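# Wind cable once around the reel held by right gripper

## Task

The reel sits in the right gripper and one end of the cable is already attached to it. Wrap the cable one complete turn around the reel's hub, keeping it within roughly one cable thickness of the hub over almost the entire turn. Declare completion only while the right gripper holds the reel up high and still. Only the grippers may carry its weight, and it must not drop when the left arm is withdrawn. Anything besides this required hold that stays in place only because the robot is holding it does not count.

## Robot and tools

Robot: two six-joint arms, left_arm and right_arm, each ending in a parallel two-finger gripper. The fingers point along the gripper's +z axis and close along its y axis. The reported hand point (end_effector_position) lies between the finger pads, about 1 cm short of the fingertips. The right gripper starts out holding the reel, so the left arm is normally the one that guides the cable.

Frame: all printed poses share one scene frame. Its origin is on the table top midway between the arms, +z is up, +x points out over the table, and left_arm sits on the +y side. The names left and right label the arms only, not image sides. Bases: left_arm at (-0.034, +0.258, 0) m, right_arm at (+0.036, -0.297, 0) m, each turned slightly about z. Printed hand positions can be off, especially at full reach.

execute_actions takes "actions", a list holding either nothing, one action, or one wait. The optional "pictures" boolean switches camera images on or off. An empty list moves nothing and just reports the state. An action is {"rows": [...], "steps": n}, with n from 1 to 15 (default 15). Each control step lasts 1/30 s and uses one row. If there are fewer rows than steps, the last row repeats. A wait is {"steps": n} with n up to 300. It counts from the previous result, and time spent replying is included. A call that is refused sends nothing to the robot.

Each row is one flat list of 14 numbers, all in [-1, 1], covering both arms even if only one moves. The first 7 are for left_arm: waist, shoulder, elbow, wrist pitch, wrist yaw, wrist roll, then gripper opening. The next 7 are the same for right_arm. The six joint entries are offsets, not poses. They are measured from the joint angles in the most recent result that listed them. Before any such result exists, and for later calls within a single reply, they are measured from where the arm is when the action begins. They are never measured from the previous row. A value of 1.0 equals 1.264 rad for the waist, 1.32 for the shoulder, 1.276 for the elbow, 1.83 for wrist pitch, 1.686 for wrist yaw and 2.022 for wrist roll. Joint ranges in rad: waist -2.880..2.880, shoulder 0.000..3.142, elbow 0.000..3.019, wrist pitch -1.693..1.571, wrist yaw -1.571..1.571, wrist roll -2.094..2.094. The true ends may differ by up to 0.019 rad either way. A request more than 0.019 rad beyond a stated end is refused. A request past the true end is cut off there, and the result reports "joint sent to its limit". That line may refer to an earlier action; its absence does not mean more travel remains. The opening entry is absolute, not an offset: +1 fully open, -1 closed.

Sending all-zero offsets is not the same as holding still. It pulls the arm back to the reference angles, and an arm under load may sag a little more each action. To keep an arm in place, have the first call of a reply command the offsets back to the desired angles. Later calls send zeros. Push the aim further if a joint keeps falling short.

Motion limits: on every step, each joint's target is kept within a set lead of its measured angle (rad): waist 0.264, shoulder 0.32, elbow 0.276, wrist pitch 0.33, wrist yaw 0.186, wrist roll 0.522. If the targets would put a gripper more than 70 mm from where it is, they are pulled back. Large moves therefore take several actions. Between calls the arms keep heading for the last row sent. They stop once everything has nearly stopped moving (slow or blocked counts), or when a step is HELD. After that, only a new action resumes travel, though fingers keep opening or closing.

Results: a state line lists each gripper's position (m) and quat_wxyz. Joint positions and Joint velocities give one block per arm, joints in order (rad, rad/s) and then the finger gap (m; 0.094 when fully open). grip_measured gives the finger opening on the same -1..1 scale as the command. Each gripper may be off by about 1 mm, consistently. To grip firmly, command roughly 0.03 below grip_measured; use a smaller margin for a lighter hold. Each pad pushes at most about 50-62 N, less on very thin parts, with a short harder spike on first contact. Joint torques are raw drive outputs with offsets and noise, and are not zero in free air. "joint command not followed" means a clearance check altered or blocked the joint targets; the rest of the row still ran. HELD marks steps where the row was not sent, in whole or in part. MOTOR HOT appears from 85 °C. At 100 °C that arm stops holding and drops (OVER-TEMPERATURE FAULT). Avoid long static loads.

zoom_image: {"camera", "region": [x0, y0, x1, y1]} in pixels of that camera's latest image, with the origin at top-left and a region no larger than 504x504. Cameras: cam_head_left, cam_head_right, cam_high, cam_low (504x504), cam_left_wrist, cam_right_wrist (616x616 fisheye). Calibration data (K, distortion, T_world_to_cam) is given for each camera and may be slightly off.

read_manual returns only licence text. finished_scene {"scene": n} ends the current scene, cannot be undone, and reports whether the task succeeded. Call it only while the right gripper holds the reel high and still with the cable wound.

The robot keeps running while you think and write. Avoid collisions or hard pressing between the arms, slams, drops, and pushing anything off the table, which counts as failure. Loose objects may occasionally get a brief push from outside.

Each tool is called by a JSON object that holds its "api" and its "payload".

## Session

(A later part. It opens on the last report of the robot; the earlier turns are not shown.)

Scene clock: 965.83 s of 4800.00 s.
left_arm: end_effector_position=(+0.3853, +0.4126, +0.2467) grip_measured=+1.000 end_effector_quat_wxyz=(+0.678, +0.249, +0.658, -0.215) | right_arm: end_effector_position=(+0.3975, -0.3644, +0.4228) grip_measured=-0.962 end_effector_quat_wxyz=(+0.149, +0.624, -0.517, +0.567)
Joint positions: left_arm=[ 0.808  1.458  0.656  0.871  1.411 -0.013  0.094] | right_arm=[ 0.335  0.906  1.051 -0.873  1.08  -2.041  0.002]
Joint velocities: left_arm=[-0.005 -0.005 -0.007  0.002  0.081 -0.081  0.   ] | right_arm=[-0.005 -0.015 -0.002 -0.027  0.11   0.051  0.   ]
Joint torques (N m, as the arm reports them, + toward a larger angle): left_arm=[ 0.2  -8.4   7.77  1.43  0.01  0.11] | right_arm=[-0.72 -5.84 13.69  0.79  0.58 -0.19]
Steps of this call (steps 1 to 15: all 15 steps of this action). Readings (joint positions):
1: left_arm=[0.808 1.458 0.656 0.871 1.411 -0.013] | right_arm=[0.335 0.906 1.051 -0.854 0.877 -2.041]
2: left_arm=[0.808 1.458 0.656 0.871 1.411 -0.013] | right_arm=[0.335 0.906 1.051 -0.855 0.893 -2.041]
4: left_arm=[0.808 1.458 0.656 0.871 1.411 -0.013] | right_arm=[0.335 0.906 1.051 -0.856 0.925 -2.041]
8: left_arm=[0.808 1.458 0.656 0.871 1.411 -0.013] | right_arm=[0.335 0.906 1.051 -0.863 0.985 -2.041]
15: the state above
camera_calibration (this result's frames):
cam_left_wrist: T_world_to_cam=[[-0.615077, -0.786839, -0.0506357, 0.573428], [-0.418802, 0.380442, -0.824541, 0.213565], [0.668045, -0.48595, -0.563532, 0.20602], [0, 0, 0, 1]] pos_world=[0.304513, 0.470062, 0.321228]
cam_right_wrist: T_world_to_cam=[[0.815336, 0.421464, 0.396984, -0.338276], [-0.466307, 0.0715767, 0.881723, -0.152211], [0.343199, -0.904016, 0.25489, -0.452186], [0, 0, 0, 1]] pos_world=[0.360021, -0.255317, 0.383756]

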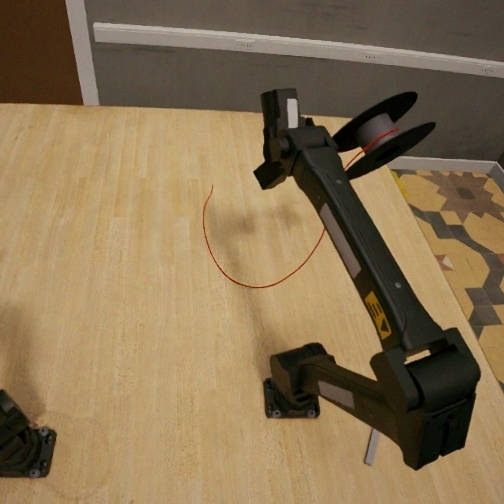

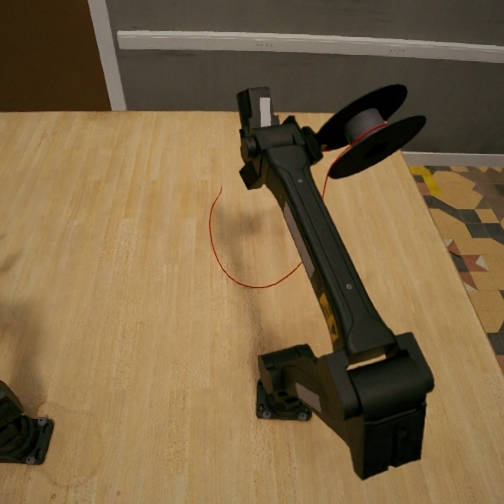

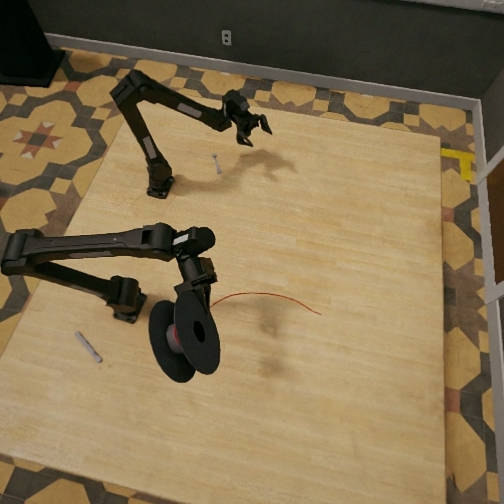

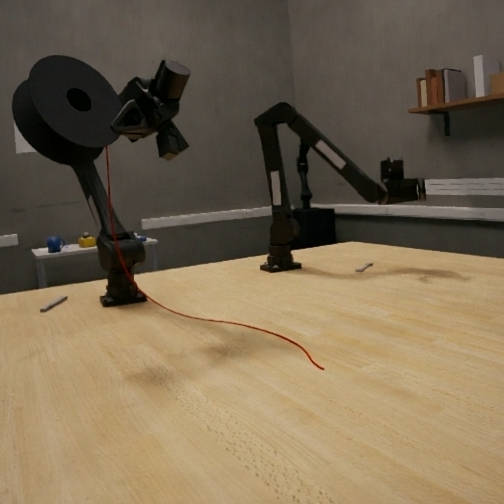

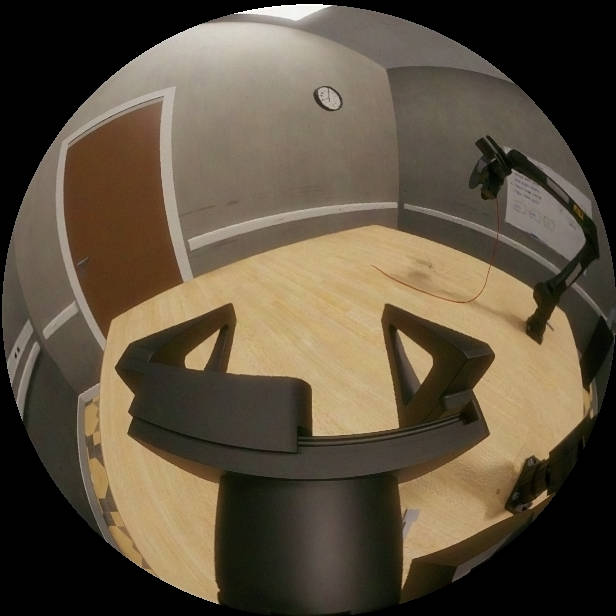

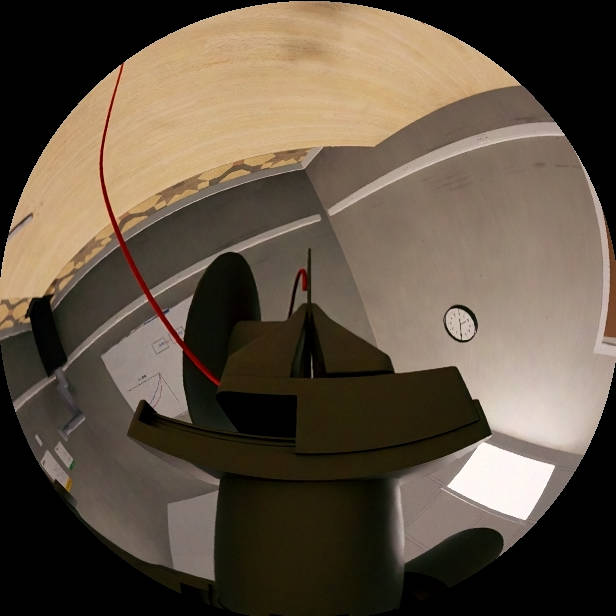

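{"api": "execute_actions", "payload": {"actions": []}}

{"api": "zoom_image", "payload": {"camera": "cam_right_wrist", "region": [80, 200, 400, 460]}}

{"api": "zoom_image", "payload": {"camera": "cam_head_right", "region": [270, 60, 450, 240]}}

Scene clock: 969.33 s of 4800.00 s.
left_arm: end_effector_position=(+0.3853, +0.4126, +0.2467) grip_measured=+1.000 end_effector_quat_wxyz=(+0.678, +0.249, +0.658, -0.215) | right_arm: end_effector_position=(+0.3972, -0.3647, +0.4229) grip_measured=-0.962 end_effector_quat_wxyz=(+0.151, +0.623, -0.517, +0.567)
Joint positions: left_arm=[ 0.808  1.458  0.656  0.871  1.411 -0.013  0.094] | right_arm=[ 0.335  0.906  1.051 -0.874  1.083 -2.041  0.002]
Joint velocities: left_arm=[ 0.015  0.005 -0.007 -0.002 -0.007  0.022  0.   ] | right_arm=[-0.015 -0.005  0.017 -0.007  0.051 -0.022  0.   ]
Joint torques (N m, as the arm reports them, + toward a larger angle): left_arm=[ 0.22 -8.52  7.78  1.47  0.01  0.12] | right_arm=[-0.73 -3.92 13.42  0.78  0.65 -0.27]
Steps of this call (steps 1 to 15: the robot went on to your last target; steps 16 to 105: nothing new was sent). Readings (joint positions):
1: left_arm=[0.808 1.458 0.656 0.871 1.411 -0.013] | right_arm=[0.335 0.906 1.051 -0.874 1.083 -2.041]
2: left_arm=[0.808 1.458 0.656 0.871 1.411 -0.013] | right_arm=[0.335 0.906 1.051 -0.874 1.083 -2.041]
4: left_arm=[0.808 1.458 0.656 0.871 1.411 -0.013] | right_arm=[0.335 0.906 1.051 -0.874 1.083 -2.041]
8: left_arm=[0.808 1.458 0.656 0.871 1.411 -0.013] | right_arm=[0.335 0.906 1.051 -0.874 1.083 -2.041]
105: the state above
All arms were judged still, so your last target was given up. Only a new action makes them travel on or press farther. Fingers that are still opening or closing keep moving.
camera_calibration (this result's frames):
cam_left_wrist: T_world_to_cam=[[-0.615077, -0.786839, -0.0506357, 0.573428], [-0.418802, 0.380442, -0.824541, 0.213565], [0.668045, -0.48595, -0.563532, 0.20602], [0, 0, 0, 1]] pos_world=[0.304513, 0.470062, 0.321228]
cam_right_wrist: T_world_to_cam=[[0.816351, 0.420764, 0.395636, -0.338028], [-0.465524, 0.0739181, 0.881943, -0.15198], [0.341846, -0.904153, 0.256219, -0.452418], [0, 0, 0, 1]] pos_world=[0.359856, -0.255591, 0.383692]

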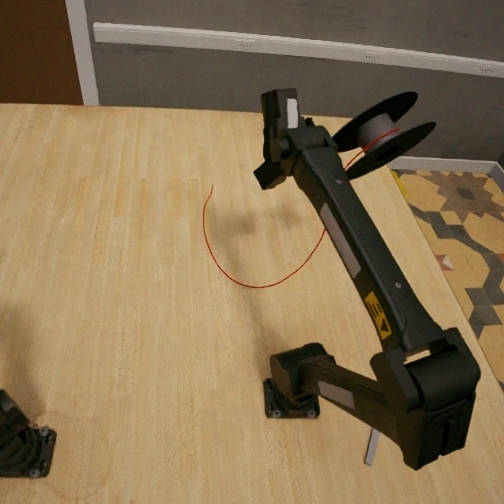

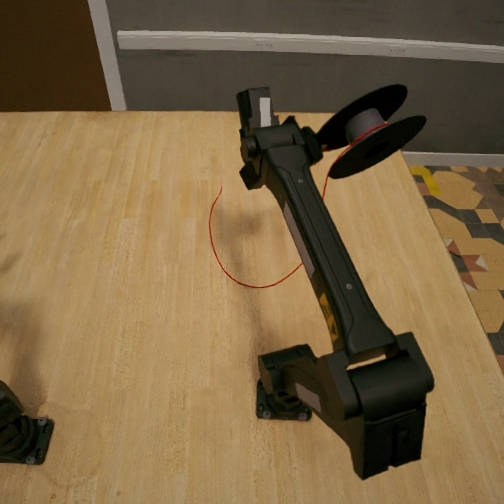

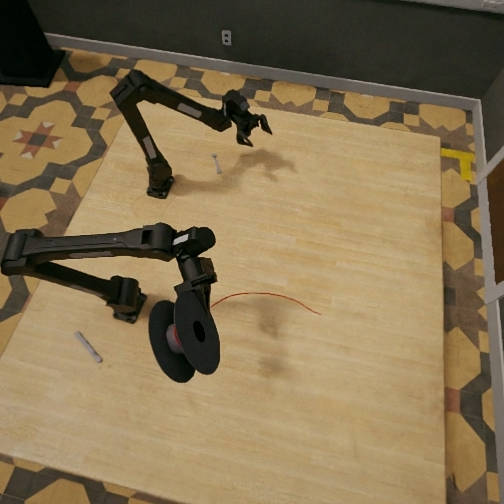

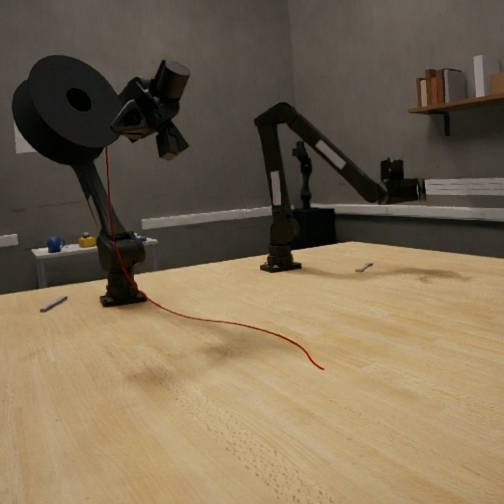

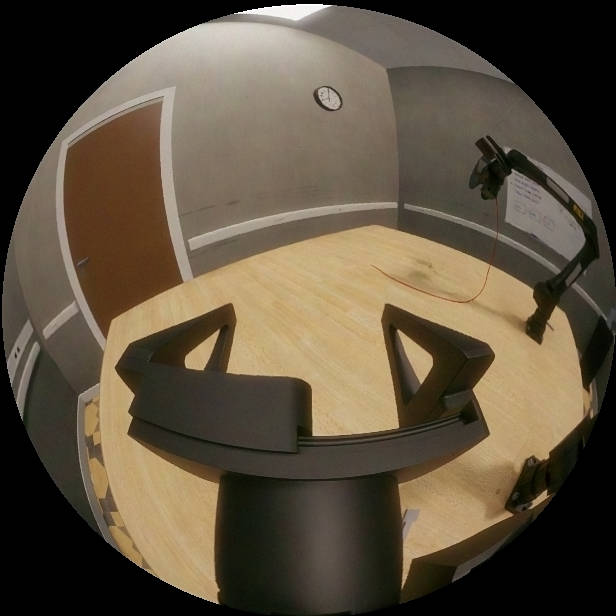

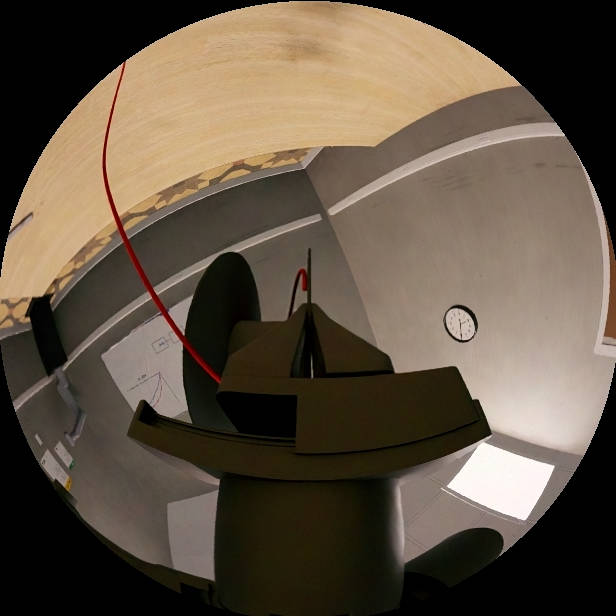

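Region (80, 200, 400, 460) of cam_right_wrist's 616x616 image, scaled by 1.575, with more detail than that image has; it fills the top 410 rows of this view, and the rest is white.

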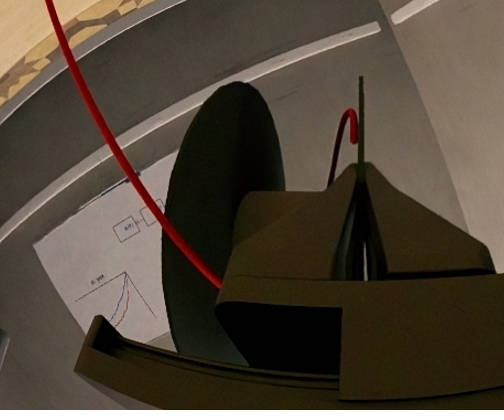

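Region (270, 60, 450, 240) of cam_head_right's 504x504 image, scaled by 2.800, with more detail than that image has.

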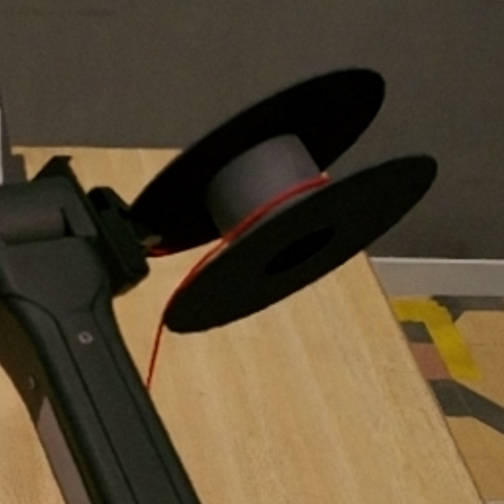

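{"api": "execute_actions", "payload": {"actions": [{"rows": [[0,0,0,0,0,0,1, 0,0,0.03,-0.003,-0.009,-0.008,-1],[0,0,0,0,0,0,1, 0,0,0.03,-0.005,-0.019,-0.008,-1],[0,0,0,0,0,0,1, 0,0,0.03,-0.008,-0.028,-0.008,-1],[0,0,0,0,0,0,1, 0,0,0.03,-0.010,-0.037,-0.008,-1],[0,0,0,0,0,0,1, 0,0,0.03,-0.013,-0.047,-0.008,-1],[0,0,0,0,0,0,1, 0,0,0.03,-0.016,-0.056,-0.008,-1],[0,0,0,0,0,0,1, 0,0,0.03,-0.018,-0.065,-0.008,-1],[0,0,0,0,0,0,1, 0,0,0.03,-0.021,-0.074,-0.008,-1],[0,0,0,0,0,0,1, 0,0,0.03,-0.023,-0.084,-0.008,-1],[0,0,0,0,0,0,1, 0,0,0.03,-0.026,-0.093,-0.008,-1],[0,0,0,0,0,0,1, 0,0,0.03,-0.029,-0.102,-0.008,-1],[0,0,0,0,0,0,1, 0,0,0.03,-0.031,-0.112,-0.008,-1],[0,0,0,0,0,0,1, 0,0,0.03,-0.034,-0.121,-0.008,-1],[0,0,0,0,0,0,1, 0,0,0.03,-0.036,-0.130,-0.008,-1],[0,0,0,0,0,0,1, 0,0,0.03,-0.039,-0.140,-0.008,-1]], "steps": 15}], "pictures": false}}

{"api": "execute_actions", "payload": {"actions": [{"rows": [[0,0,0,0,0,0,1, 0,0,0.015,-0.012,-0.025,-0.008,-1],[0,0,0,0,0,0,1, 0,0,0.015,-0.015,-0.035,-0.008,-1],[0,0,0,0,0,0,1, 0,0,0.015,-0.017,-0.044,-0.008,-1],[0,0,0,0,0,0,1, 0,0,0.015,-0.020,-0.053,-0.008,-1],[0,0,0,0,0,0,1, 0,0,0.015,-0.022,-0.063,-0.008,-1],[0,0,0,0,0,0,1, 0,0,0.015,-0.025,-0.072,-0.008,-1],[0,0,0,0,0,0,1, 0,0,0.015,-0.028,-0.081,-0.008,-1],[0,0,0,0,0,0,1, 0,0,0.015,-0.030,-0.090,-0.008,-1],[0,0,0,0,0,0,1, 0,0,0.015,-0.033,-0.100,-0.008,-1],[0,0,0,0,0,0,1, 0,0,0.015,-0.035,-0.109,-0.008,-1],[0,0,0,0,0,0,1, 0,0,0.015,-0.038,-0.118,-0.008,-1],[0,0,0,0,0,0,1, 0,0,0.015,-0.041,-0.128,-0.008,-1],[0,0,0,0,0,0,1, 0,0,0.015,-0.043,-0.137,-0.008,-1],[0,0,0,0,0,0,1, 0,0,0.015,-0.046,-0.146,-0.008,-1],[0,0,0,0,0,0,1, 0,0,0.015,-0.048,-0.155,-0.008,-1]], "steps": 15}], "pictures": true}}

{"api": "execute_actions", "payload": {"actions": [{"rows": [[0,0,0,0,0,0,1, 0,0,0.015,-0.011,-0.024,-0.008,-1],[0,0,0,0,0,0,1, 0,0,0.015,-0.013,-0.032,-0.008,-1],[0,0,0,0,0,0,1, 0,0,0.015,-0.014,-0.040,-0.008,-1],[0,0,0,0,0,0,1, 0,0,0.015,-0.016,-0.048,-0.008,-1],[0,0,0,0,0,0,1, 0,0,0.015,-0.018,-0.056,-0.008,-1],[0,0,0,0,0,0,1, 0,0,0.015,-0.020,-0.064,-0.008,-1],[0,0,0,0,0,0,1, 0,0,0.015,-0.021,-0.072,-0.008,-1],[0,0,0,0,0,0,1, 0,0,0.015,-0.023,-0.080,-0.008,-1],[0,0,0,0,0,0,1, 0,0,0.015,-0.025,-0.088,-0.008,-1],[0,0,0,0,0,0,1, 0,0,0.015,-0.026,-0.096,-0.008,-1],[0,0,0,0,0,0,1, 0,0,0.015,-0.028,-0.104,-0.008,-1],[0,0,0,0,0,0,1, 0,0,0.015,-0.030,-0.112,-0.008,-1],[0,0,0,0,0,0,1, 0,0,0.015,-0.032,-0.120,-0.008,-1],[0,0,0,0,0,0,1, 0,0,0.015,-0.033,-0.128,-0.008,-1],[0,0,0,0,0,0,1, 0,0,0.015,-0.035,-0.136,-0.008,-1]], "steps": 15}], "pictures": false}}

{"api": "execute_actions", "payload": {"actions": [{"rows": [[0,0,0,0,0,0,1, 0,0,0.015,-0.010,-0.024,-0.008,-1],[0,0,0,0,0,0,1, 0,0,0.015,-0.012,-0.032,-0.008,-1],[0,0,0,0,0,0,1, 0,0,0.015,-0.013,-0.040,-0.008,-1],[0,0,0,0,0,0,1, 0,0,0.015,-0.015,-0.048,-0.008,-1],[0,0,0,0,0,0,1, 0,0,0.015,-0.017,-0.056,-0.008,-1],[0,0,0,0,0,0,1, 0,0,0.015,-0.019,-0.064,-0.008,-1],[0,0,0,0,0,0,1, 0,0,0.015,-0.020,-0.072,-0.008,-1],[0,0,0,0,0,0,1, 0,0,0.015,-0.022,-0.080,-0.008,-1],[0,0,0,0,0,0,1, 0,0,0.015,-0.024,-0.088,-0.008,-1],[0,0,0,0,0,0,1, 0,0,0.015,-0.025,-0.096,-0.008,-1],[0,0,0,0,0,0,1, 0,0,0.015,-0.027,-0.104,-0.008,-1],[0,0,0,0,0,0,1, 0,0,0.015,-0.029,-0.112,-0.008,-1],[0,0,0,0,0,0,1, 0,0,0.015,-0.031,-0.120,-0.008,-1],[0,0,0,0,0,0,1, 0,0,0.015,-0.032,-0.128,-0.008,-1],[0,0,0,0,0,0,1, 0,0,0.015,-0.034,-0.136,-0.008,-1]], "steps": 15}], "pictures": false}}

{"api": "execute_actions", "payload": {"actions": [{"rows": [[0,0,0,0,0,0,1, 0,0,0.015,-0.010,-0.024,-0.008,-1],[0,0,0,0,0,0,1, 0,0,0.015,-0.012,-0.032,-0.008,-1],[0,0,0,0,0,0,1, 0,0,0.015,-0.013,-0.040,-0.008,-1],[0,0,0,0,0,0,1, 0,0,0.015,-0.015,-0.048,-0.008,-1],[0,0,0,0,0,0,1, 0,0,0.015,-0.017,-0.056,-0.008,-1],[0,0,0,0,0,0,1, 0,0,0.015,-0.019,-0.064,-0.008,-1],[0,0,0,0,0,0,1, 0,0,0.015,-0.020,-0.072,-0.008,-1],[0,0,0,0,0,0,1, 0,0,0.015,-0.022,-0.080,-0.008,-1],[0,0,0,0,0,0,1, 0,0,0.015,-0.024,-0.088,-0.008,-1],[0,0,0,0,0,0,1, 0,0,0.015,-0.025,-0.096,-0.008,-1],[0,0,0,0,0,0,1, 0,0,0.015,-0.026,-0.104,-0.008,-1],[0,0,0,0,0,0,1, 0,0,0.015,-0.026,-0.112,-0.008,-1],[0,0,0,0,0,0,1, 0,0,0.015,-0.026,-0.120,-0.008,-1],[0,0,0,0,0,0,1, 0,0,0.015,-0.026,-0.125,-0.008,-1],[0,0,0,0,0,0,1, 0,0,0.015,-0.026,-0.125,-0.008,-1]], "steps": 15}], "pictures": true}}

Scene clock: 1047.33 s of 4800.00 s.
left_arm: end_effector_position=(+0.3853, +0.4126, +0.2467) grip_measured=+1.000 end_effector_quat_wxyz=(+0.678, +0.249, +0.658, -0.215) | right_arm: end_effector_position=(+0.4086, -0.3387, +0.3937) grip_measured=-0.962 end_effector_quat_wxyz=(+0.082, +0.699, -0.494, +0.511)
Joint positions: left_arm=[ 0.808  1.458  0.656  0.871  1.411 -0.013  0.094] | right_arm=[ 0.335  0.906  1.051 -0.929  0.852 -2.041  0.002]
Joint velocities: left_arm=[-0.005  0.015  0.002  0.012 -0.022  0.022  0.   ] | right_arm=[-0.005 -0.005 -0.012 -0.139 -0.374  0.022  0.002]
Joint torques (N m, as the arm reports them, + toward a larger angle): left_arm=[ 0.16 -8.45  7.77  1.43  0.01  0.12] | right_arm=[-0.1  -5.21 15.45  0.79  0.48 -0.22]
Steps of this call (steps 1 to 180: nothing new was sent; then 71.50 s passed at rest; steps 181 to 195: all 15 steps of this action). Readings (joint positions):
181: left_arm=[0.808 1.458 0.656 0.871 1.411 -0.013] | right_arm=[0.335 0.906 1.051 -0.874 1.075 -2.041]
182: left_arm=[0.808 1.458 0.656 0.871 1.411 -0.013] | right_arm=[0.335 0.906 1.051 -0.874 1.059 -2.041]
184: left_arm=[0.808 1.458 0.656 0.871 1.411 -0.013] | right_arm=[0.335 0.906 1.051 -0.878 1.024 -2.041]
188: left_arm=[0.808 1.458 0.656 0.871 1.411 -0.013] | right_arm=[0.335 0.906 1.051 -0.895 0.962 -2.041]
195: the state above

Scene clock: 1047.83 s of 4800.00 s.
left_arm: end_effector_position=(+0.3853, +0.4126, +0.2467) grip_measured=+1.000 end_effector_quat_wxyz=(+0.678, +0.249, +0.658, -0.215) | right_arm: end_effector_position=(+0.4095, -0.3044, +0.3621) grip_measured=-0.962 end_effector_quat_wxyz=(+0.007, +0.772, -0.466, +0.432)
Joint positions: left_arm=[ 0.808  1.458  0.656  0.871  1.411 -0.013  0.094] | right_arm=[ 0.335  0.906  1.051 -1.003  0.594 -2.041  0.002]
Joint velocities: left_arm=[-0.015 -0.015 -0.012 -0.007 -0.037 -0.037  0.   ] | right_arm=[-0.015 -0.015 -0.007 -0.144 -0.491 -0.007  0.001]
Joint torques (N m, as the arm reports them, + toward a larger angle): left_arm=[ 0.16 -8.5   7.77  1.44  0.01  0.1 ] | right_arm=[-0.78 -4.45 13.23  0.74  0.41 -0.2 ]
Steps of this call (steps 1 to 15: all 15 steps of this action). Readings (joint positions):
1: left_arm=[0.808 1.458 0.656 0.871 1.411 -0.013] | right_arm=[0.335 0.906 1.051 -0.934 0.828 -2.041]
2: left_arm=[0.808 1.458 0.656 0.871 1.411 -0.013] | right_arm=[0.335 0.906 1.051 -0.939 0.802 -2.041]
4: left_arm=[0.808 1.458 0.656 0.871 1.411 -0.013] | right_arm=[0.335 0.906 1.051 -0.950 0.765 -2.041]
8: left_arm=[0.808 1.458 0.656 0.871 1.411 -0.013] | right_arm=[0.335 0.906 1.051 -0.969 0.704 -2.041]
15: the state above
camera_calibration (this result's frames):
cam_left_wrist: T_world_to_cam=[[-0.615077, -0.786839, -0.0506357, 0.573428], [-0.418802, 0.380442, -0.824541, 0.213565], [0.668045, -0.48595, -0.563532, 0.20602], [0, 0, 0, 1]] pos_world=[0.304513, 0.470062, 0.321228]
cam_right_wrist: T_world_to_cam=[[0.725791, 0.567476, 0.388843, -0.265186], [-0.231508, -0.330787, 0.914868, -0.328069], [0.64779, -0.754024, -0.108707, -0.334047], [0, 0, 0, 1]] pos_world=[0.332911, -0.209914, 0.366942]

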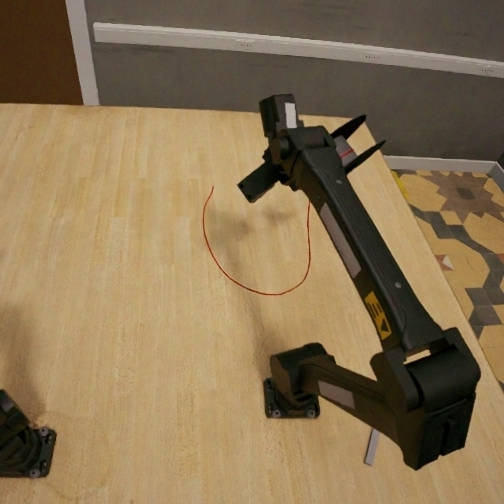

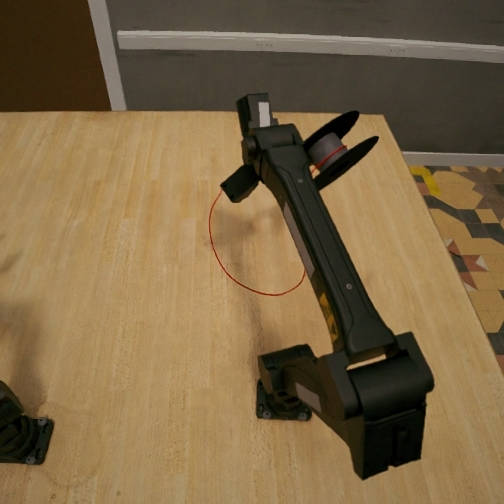

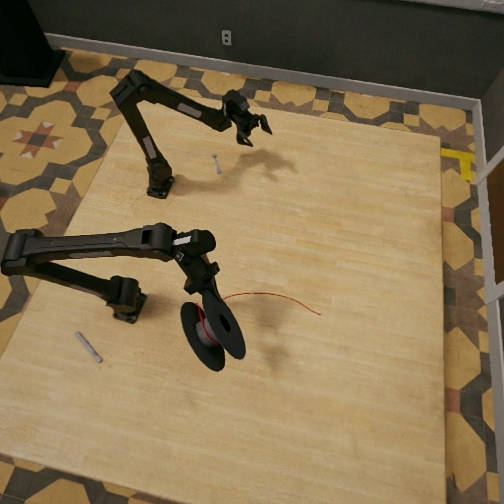

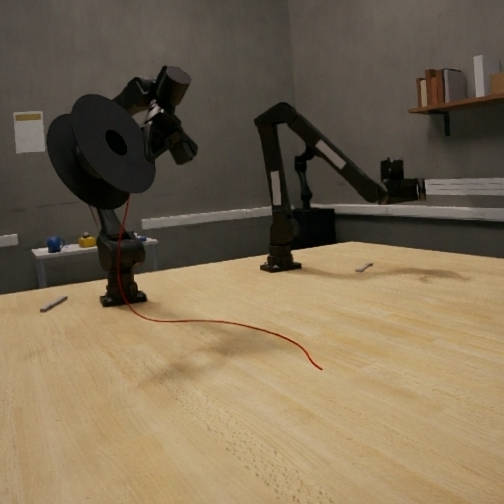

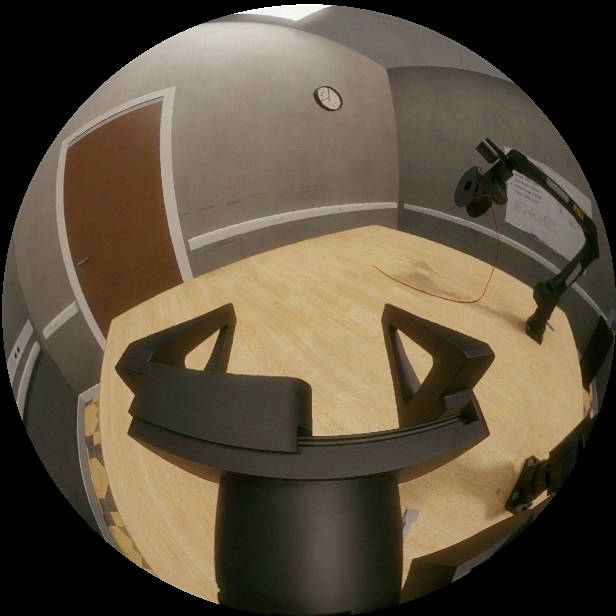

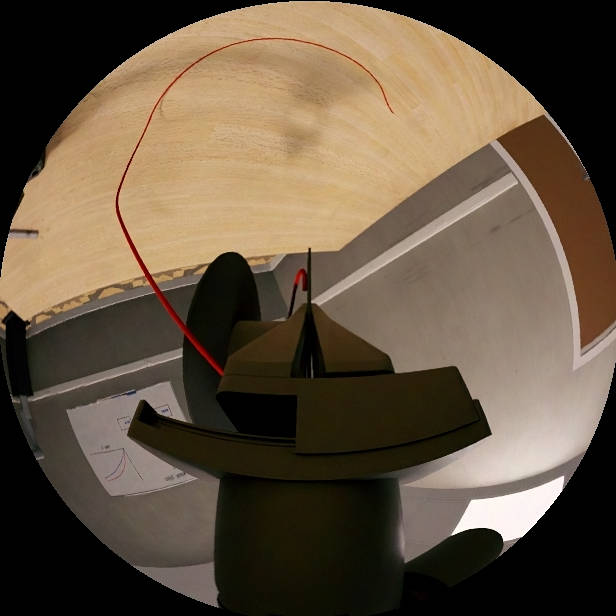

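Scene clock: 1048.33 s of 4800.00 s.
left_arm: end_effector_position=(+0.3853, +0.4126, +0.2467) grip_measured=+1.000 end_effector_quat_wxyz=(+0.678, +0.249, +0.658, -0.215) | right_arm: end_effector_position=(+0.4033, -0.2708, +0.3407) grip_measured=-0.962 end_effector_quat_wxyz=(-0.062, +0.821, -0.441, +0.358)
Joint positions: left_arm=[ 0.808  1.458  0.656  0.871  1.411 -0.013  0.094] | right_arm=[ 0.335  0.906  1.051 -1.056  0.37  -2.041  0.002]
Joint velocities: left_arm=[-0.015  0.005  0.002  0.007 -0.022 -0.051  0.   ] | right_arm=[-0.005 -0.015 -0.002 -0.085 -0.418  0.007 -0.001]
Joint torques (N m, as the arm reports them, + toward a larger angle): left_arm=[ 0.3  -8.44  7.75  1.45  0.01  0.12] | right_arm=[ 0.17 -5.03 13.22  0.96  0.25 -0.22]
Steps of this call (steps 1 to 15: all 15 steps of this action). Readings (joint positions):
1: left_arm=[0.808 1.458 0.656 0.871 1.411 -0.013] | right_arm=[0.335 0.906 1.051 -1.008 0.573 -2.041]
2: left_arm=[0.808 1.458 0.656 0.871 1.411 -0.013] | right_arm=[0.335 0.906 1.051 -1.012 0.549 -2.041]
4: left_arm=[0.808 1.458 0.656 0.871 1.411 -0.013] | right_arm=[0.335 0.906 1.051 -1.021 0.516 -2.041]
8: left_arm=[0.808 1.458 0.656 0.871 1.411 -0.013] | right_arm=[0.335 0.906 1.051 -1.034 0.463 -2.041]
15: the state above

Scene clock: 1048.83 s of 4800.00 s.
left_arm: end_effector_position=(+0.3853, +0.4126, +0.2467) grip_measured=+1.000 end_effector_quat_wxyz=(+0.678, +0.249, +0.658, -0.215) | right_arm: end_effector_position=(+0.3903, -0.2360, +0.3254) grip_measured=-0.962 end_effector_quat_wxyz=(-0.130, +0.856, -0.416, +0.277)
Joint positions: left_arm=[ 0.808  1.458  0.656  0.871  1.411 -0.013  0.094] | right_arm=[ 0.335  0.906  1.051 -1.109  0.147 -2.041  0.002]
Joint velocities: left_arm=[-0.005  0.005 -0.007  0.017  0.066 -0.081  0.   ] | right_arm=[-0.024 -0.024 -0.012 -0.095 -0.418 -0.051 -0.   ]
Joint torques (N m, as the arm reports them, + toward a larger angle): left_arm=[ 0.13 -8.5   7.74  1.44  0.01  0.11] | right_arm=[ 0.11 -4.98 13.23  0.7  -0.03 -0.21]
Steps of this call (steps 1 to 15: all 15 steps of this action). Readings (joint positions):
1: left_arm=[0.808 1.458 0.656 0.871 1.411 -0.013] | right_arm=[0.335 0.906 1.051 -1.061 0.349 -2.041]
2: left_arm=[0.808 1.458 0.656 0.871 1.411 -0.013] | right_arm=[0.335 0.906 1.051 -1.065 0.325 -2.041]
4: left_arm=[0.808 1.458 0.656 0.871 1.411 -0.013] | right_arm=[0.335 0.906 1.051 -1.073 0.293 -2.041]
8: left_arm=[0.808 1.458 0.656 0.871 1.411 -0.013] | right_arm=[0.335 0.906 1.051 -1.086 0.240 -2.041]
15: the state above

Scene clock: 1049.33 s of 4800.00 s.
left_arm: end_effector_position=(+0.3853, +0.4126, +0.2467) grip_measured=+1.000 end_effector_quat_wxyz=(+0.678, +0.249, +0.658, -0.215) | right_arm: end_effector_position=(+0.3739, -0.2027, +0.3183) grip_measured=-0.962 end_effector_quat_wxyz=(-0.197, +0.876, -0.392, +0.199)
Joint positions: left_arm=[ 0.808  1.458  0.656  0.871  1.411 -0.013  0.094] | right_arm=[ 0.335  0.906  1.051 -1.152 -0.064 -2.041  0.002]
Joint velocities: left_arm=[-0.015 -0.015  0.012 -0.007 -0.022  0.007  0.   ] | right_arm=[-0.024 -0.024  0.002 -0.002 -0.081  0.007 -0.   ]
Joint torques (N m, as the arm reports them, + toward a larger angle): left_arm=[ 0.22 -8.56  7.78  1.43  0.01  0.11] | right_arm=[-0.54 -4.97 13.22  0.79 -0.09 -0.19]
Steps of this call (steps 1 to 15: all 15 steps of this action). Readings (joint positions):
1: left_arm=[0.808 1.458 0.656 0.871 1.411 -0.013] | right_arm=[0.335 0.906 1.051 -1.112 0.127 -2.041]
2: left_arm=[0.808 1.458 0.656 0.871 1.411 -0.013] | right_arm=[0.335 0.906 1.051 -1.117 0.105 -2.041]
4: left_arm=[0.808 1.458 0.656 0.871 1.411 -0.013] | right_arm=[0.335 0.906 1.051 -1.125 0.073 -2.041]
8: left_arm=[0.808 1.458 0.656 0.871 1.411 -0.013] | right_arm=[0.335 0.906 1.051 -1.139 0.021 -2.041]
15: the state above
camera_calibration (this result's frames):
cam_left_wrist: T_world_to_cam=[[-0.615077, -0.786839, -0.0506357, 0.573428], [-0.418802, 0.380442, -0.824541, 0.213565], [0.668045, -0.48595, -0.563532, 0.20602], [0, 0, 0, 1]] pos_world=[0.304513, 0.470062, 0.321228]
cam_right_wrist: T_world_to_cam=[[0.606347, 0.617945, 0.500487, -0.260713], [0.201813, -0.728361, 0.654799, -0.422443], [0.769165, -0.296031, -0.566349, -0.0458872], [0, 0, 0, 1]] pos_world=[0.278632, -0.160169, 0.38111]

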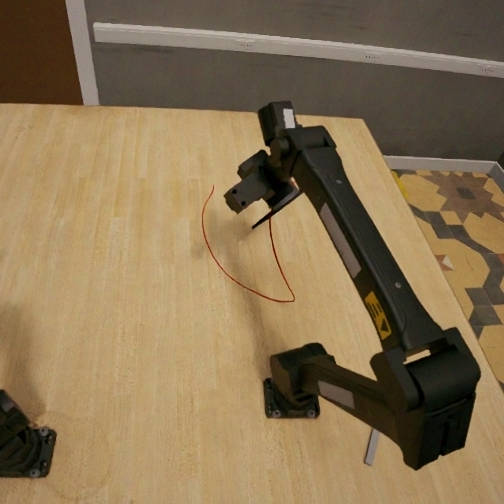

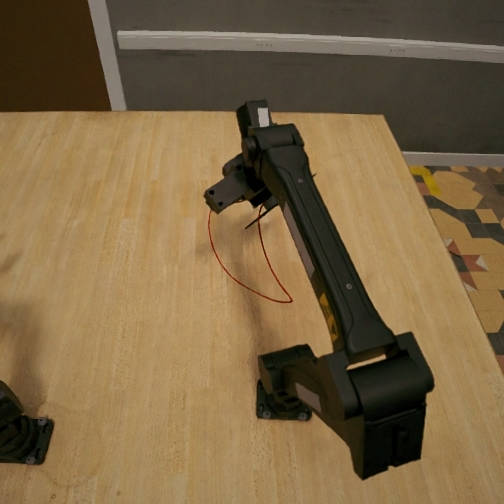

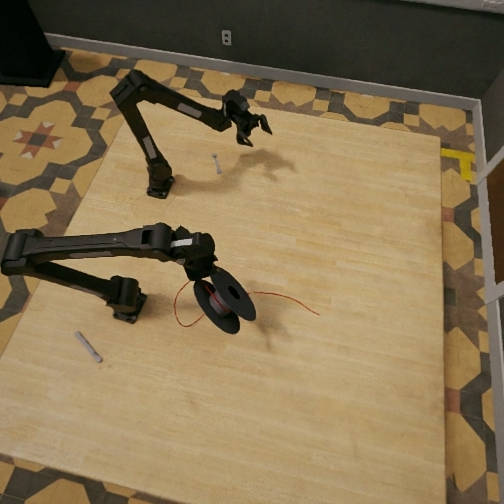

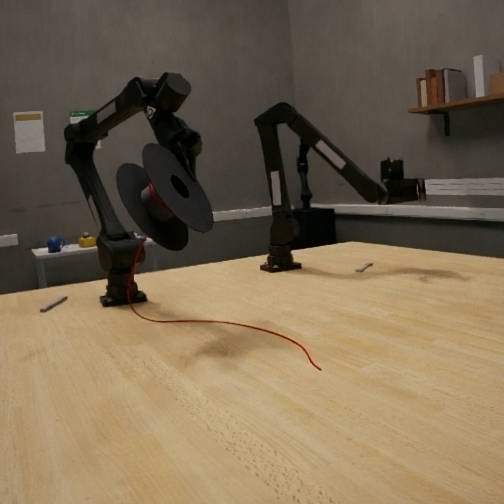

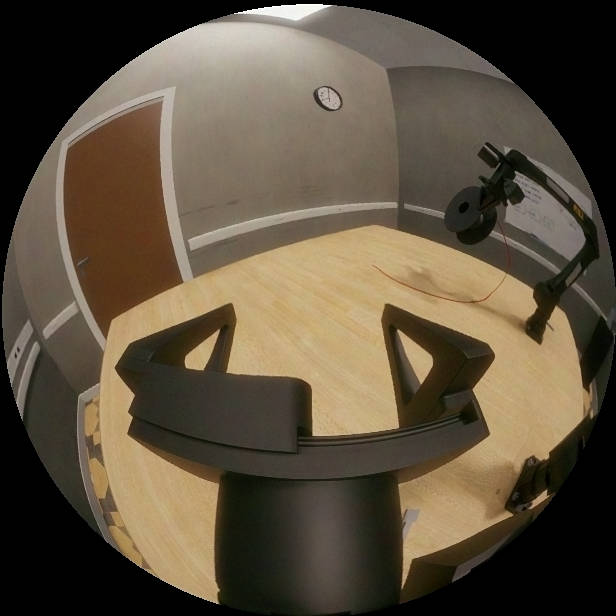

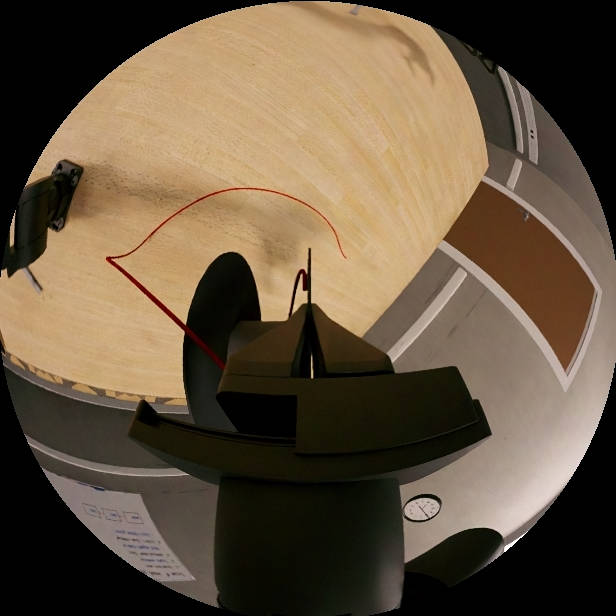

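{"api": "execute_actions", "payload": {"actions": []}}

{"api": "zoom_image", "payload": {"camera": "cam_right_wrist", "region": [80, 200, 400, 460]}}

{"api": "zoom_image", "payload": {"camera": "cam_high", "region": [150, 220, 330, 380]}}

{"api": "zoom_image", "payload": {"camera": "cam_low", "region": [60, 60, 260, 330]}}

Scene clock: 1057.27 s of 4800.00 s.
left_arm: end_effector_position=(+0.3853, +0.4126, +0.2467) grip_measured=+1.000 end_effector_quat_wxyz=(+0.678, +0.249, +0.658, -0.215) | right_arm: end_effector_position=(+0.3738, -0.2024, +0.3183) grip_measured=-0.962 end_effector_quat_wxyz=(-0.198, +0.877, -0.391, +0.198)
Joint positions: left_arm=[ 0.808  1.458  0.656  0.871  1.411 -0.013  0.094] | right_arm=[ 0.335  0.906  1.051 -1.152 -0.066 -2.041  0.002]
Joint velocities: left_arm=[ 0.005  0.005 -0.027  0.007 -0.022  0.022  0.   ] | right_arm=[ 0.005  0.015 -0.007 -0.007  0.037  0.007 -0.   ]
Joint torques (N m, as the arm reports them, + toward a larger angle): left_arm=[ 0.12 -8.38  7.77  1.47  0.01  0.11] | right_arm=[-0.81 -4.45 13.19  0.62 -0.21 -0.21]
Steps of this call (steps 1 to 15: the robot went on to your last target; steps 16 to 200: nothing new was sent; then 1.27 s passed at rest). Readings (joint positions):
1: left_arm=[0.808 1.458 0.656 0.871 1.411 -0.013] | right_arm=[0.335 0.906 1.051 -1.152 -0.066 -2.041]
2: left_arm=[0.808 1.458 0.656 0.871 1.411 -0.013] | right_arm=[0.335 0.906 1.051 -1.152 -0.066 -2.041]
4: left_arm=[0.808 1.458 0.656 0.871 1.411 -0.013] | right_arm=[0.335 0.906 1.051 -1.152 -0.066 -2.041]
8: left_arm=[0.808 1.458 0.656 0.871 1.411 -0.013] | right_arm=[0.335 0.906 1.051 -1.152 -0.066 -2.041]
200: the state above
All arms were judged still, so your last target was given up. Only a new action makes them travel on or press farther. Fingers that are still opening or closing keep moving.
camera_calibration (this result's frames):
cam_left_wrist: T_world_to_cam=[[-0.615077, -0.786839, -0.0506357, 0.573428], [-0.418802, 0.380442, -0.824541, 0.213565], [0.668045, -0.48595, -0.563532, 0.20602], [0, 0, 0, 1]] pos_world=[0.304513, 0.470062, 0.321228]
cam_right_wrist: T_world_to_cam=[[0.606095, 0.617825, 0.500939, -0.260853], [0.203051, -0.729119, 0.653572, -0.422399], [0.769037, -0.294411, -0.567366, -0.0449909], [0, 0, 0, 1]] pos_world=[0.27847, -0.160063, 0.381213]

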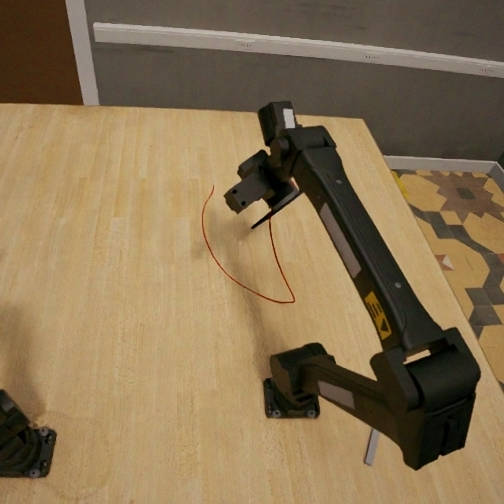

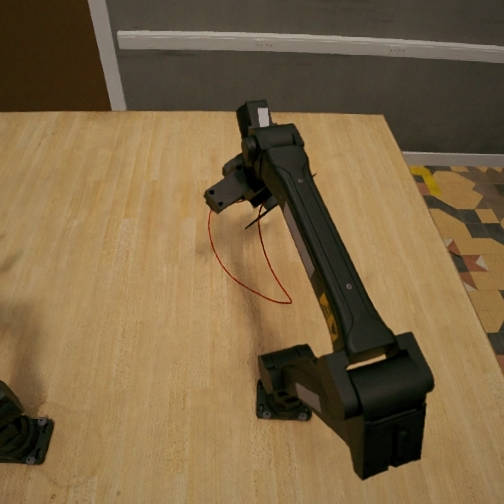

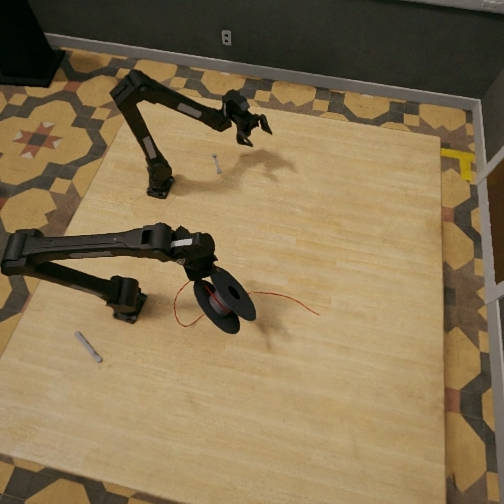

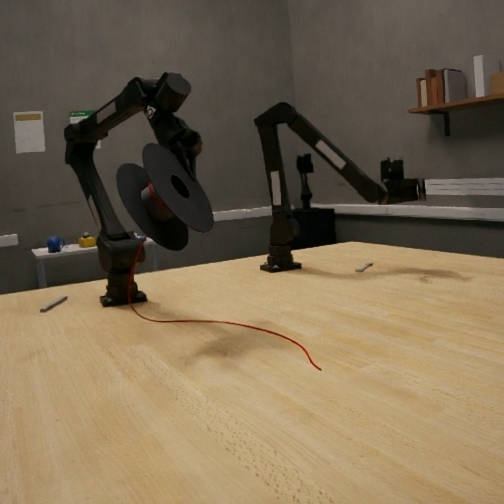

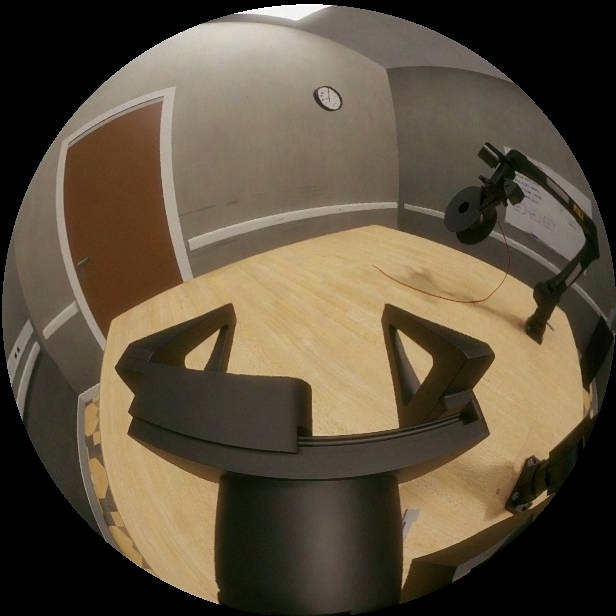

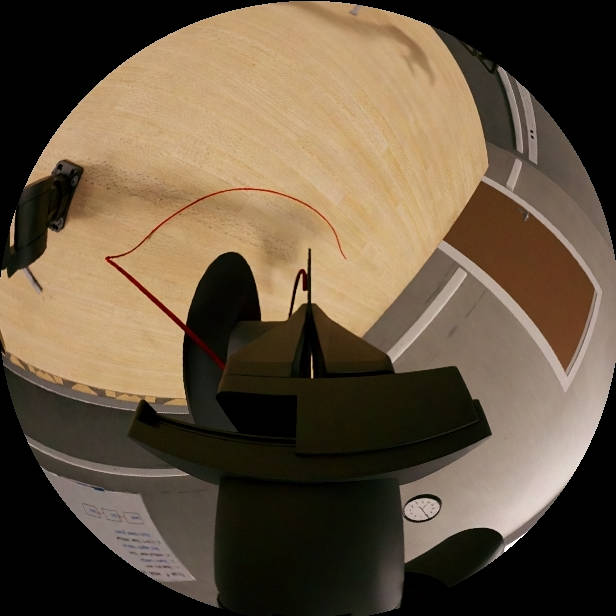

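Region (80, 200, 400, 460) of cam_right_wrist's 616x616 image, scaled by 1.575, with more detail than that image has; it fills the top 410 rows of this view, and the rest is white.

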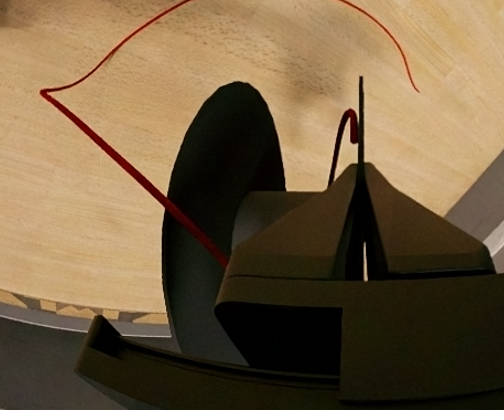

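Region (150, 220, 330, 380) of cam_high's 504x504 image, scaled by 2.800, with more detail than that image has.

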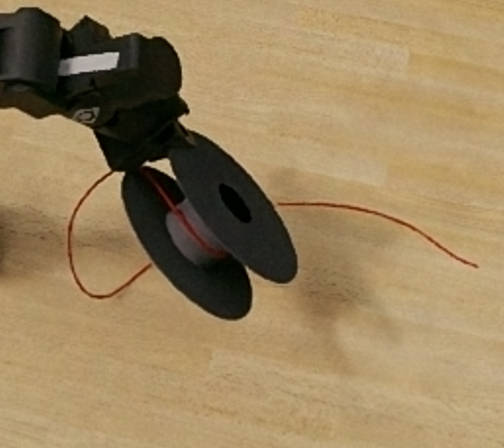

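Region (60, 60, 260, 330) of cam_low's 504x504 image, scaled by 1.867, with more detail than that image has; it fills the left 373 columns of this view, and the rest is white.

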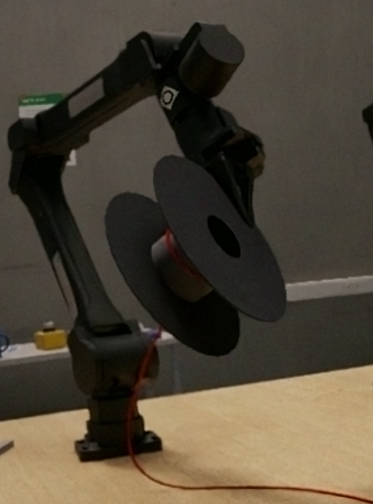

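{"api": "zoom_image", "payload": {"camera": "cam_left_wrist", "region": [420, 130, 560, 320]}}

{"api": "zoom_image", "payload": {"camera": "cam_head_left", "region": [200, 130, 340, 310]}}

{"api": "zoom_image", "payload": {"camera": "cam_high", "region": [165, 255, 265, 345]}}

Region (420, 130, 560, 320) of cam_left_wrist's 616x616 image, scaled by 2.653, with more detail than that image has; it fills the left 371 columns of this view, and the rest is white.

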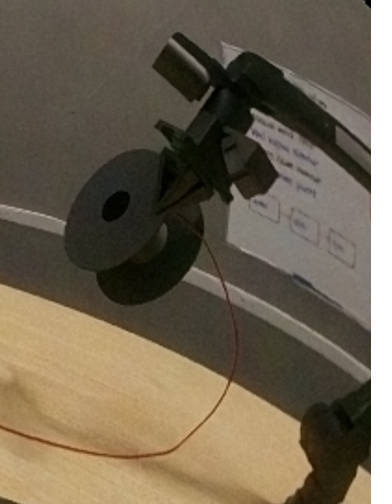

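Region (200, 130, 340, 310) of cam_head_left's 504x504 image, scaled by 2.800, with more detail than that image has.

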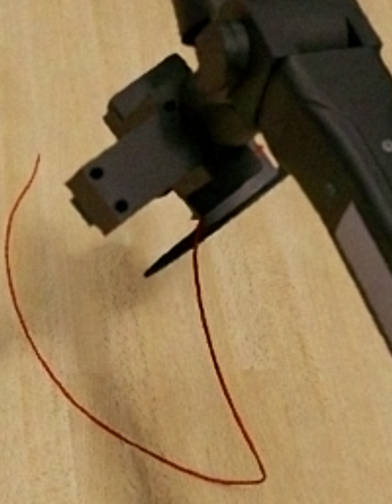

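Region (165, 255, 265, 345) of cam_high's 504x504 image, scaled by 5.040, with more detail than that image has; it fills the top 454 rows of this view, and the rest is white.

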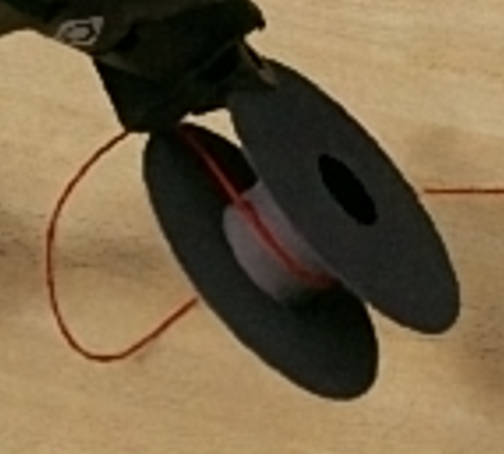

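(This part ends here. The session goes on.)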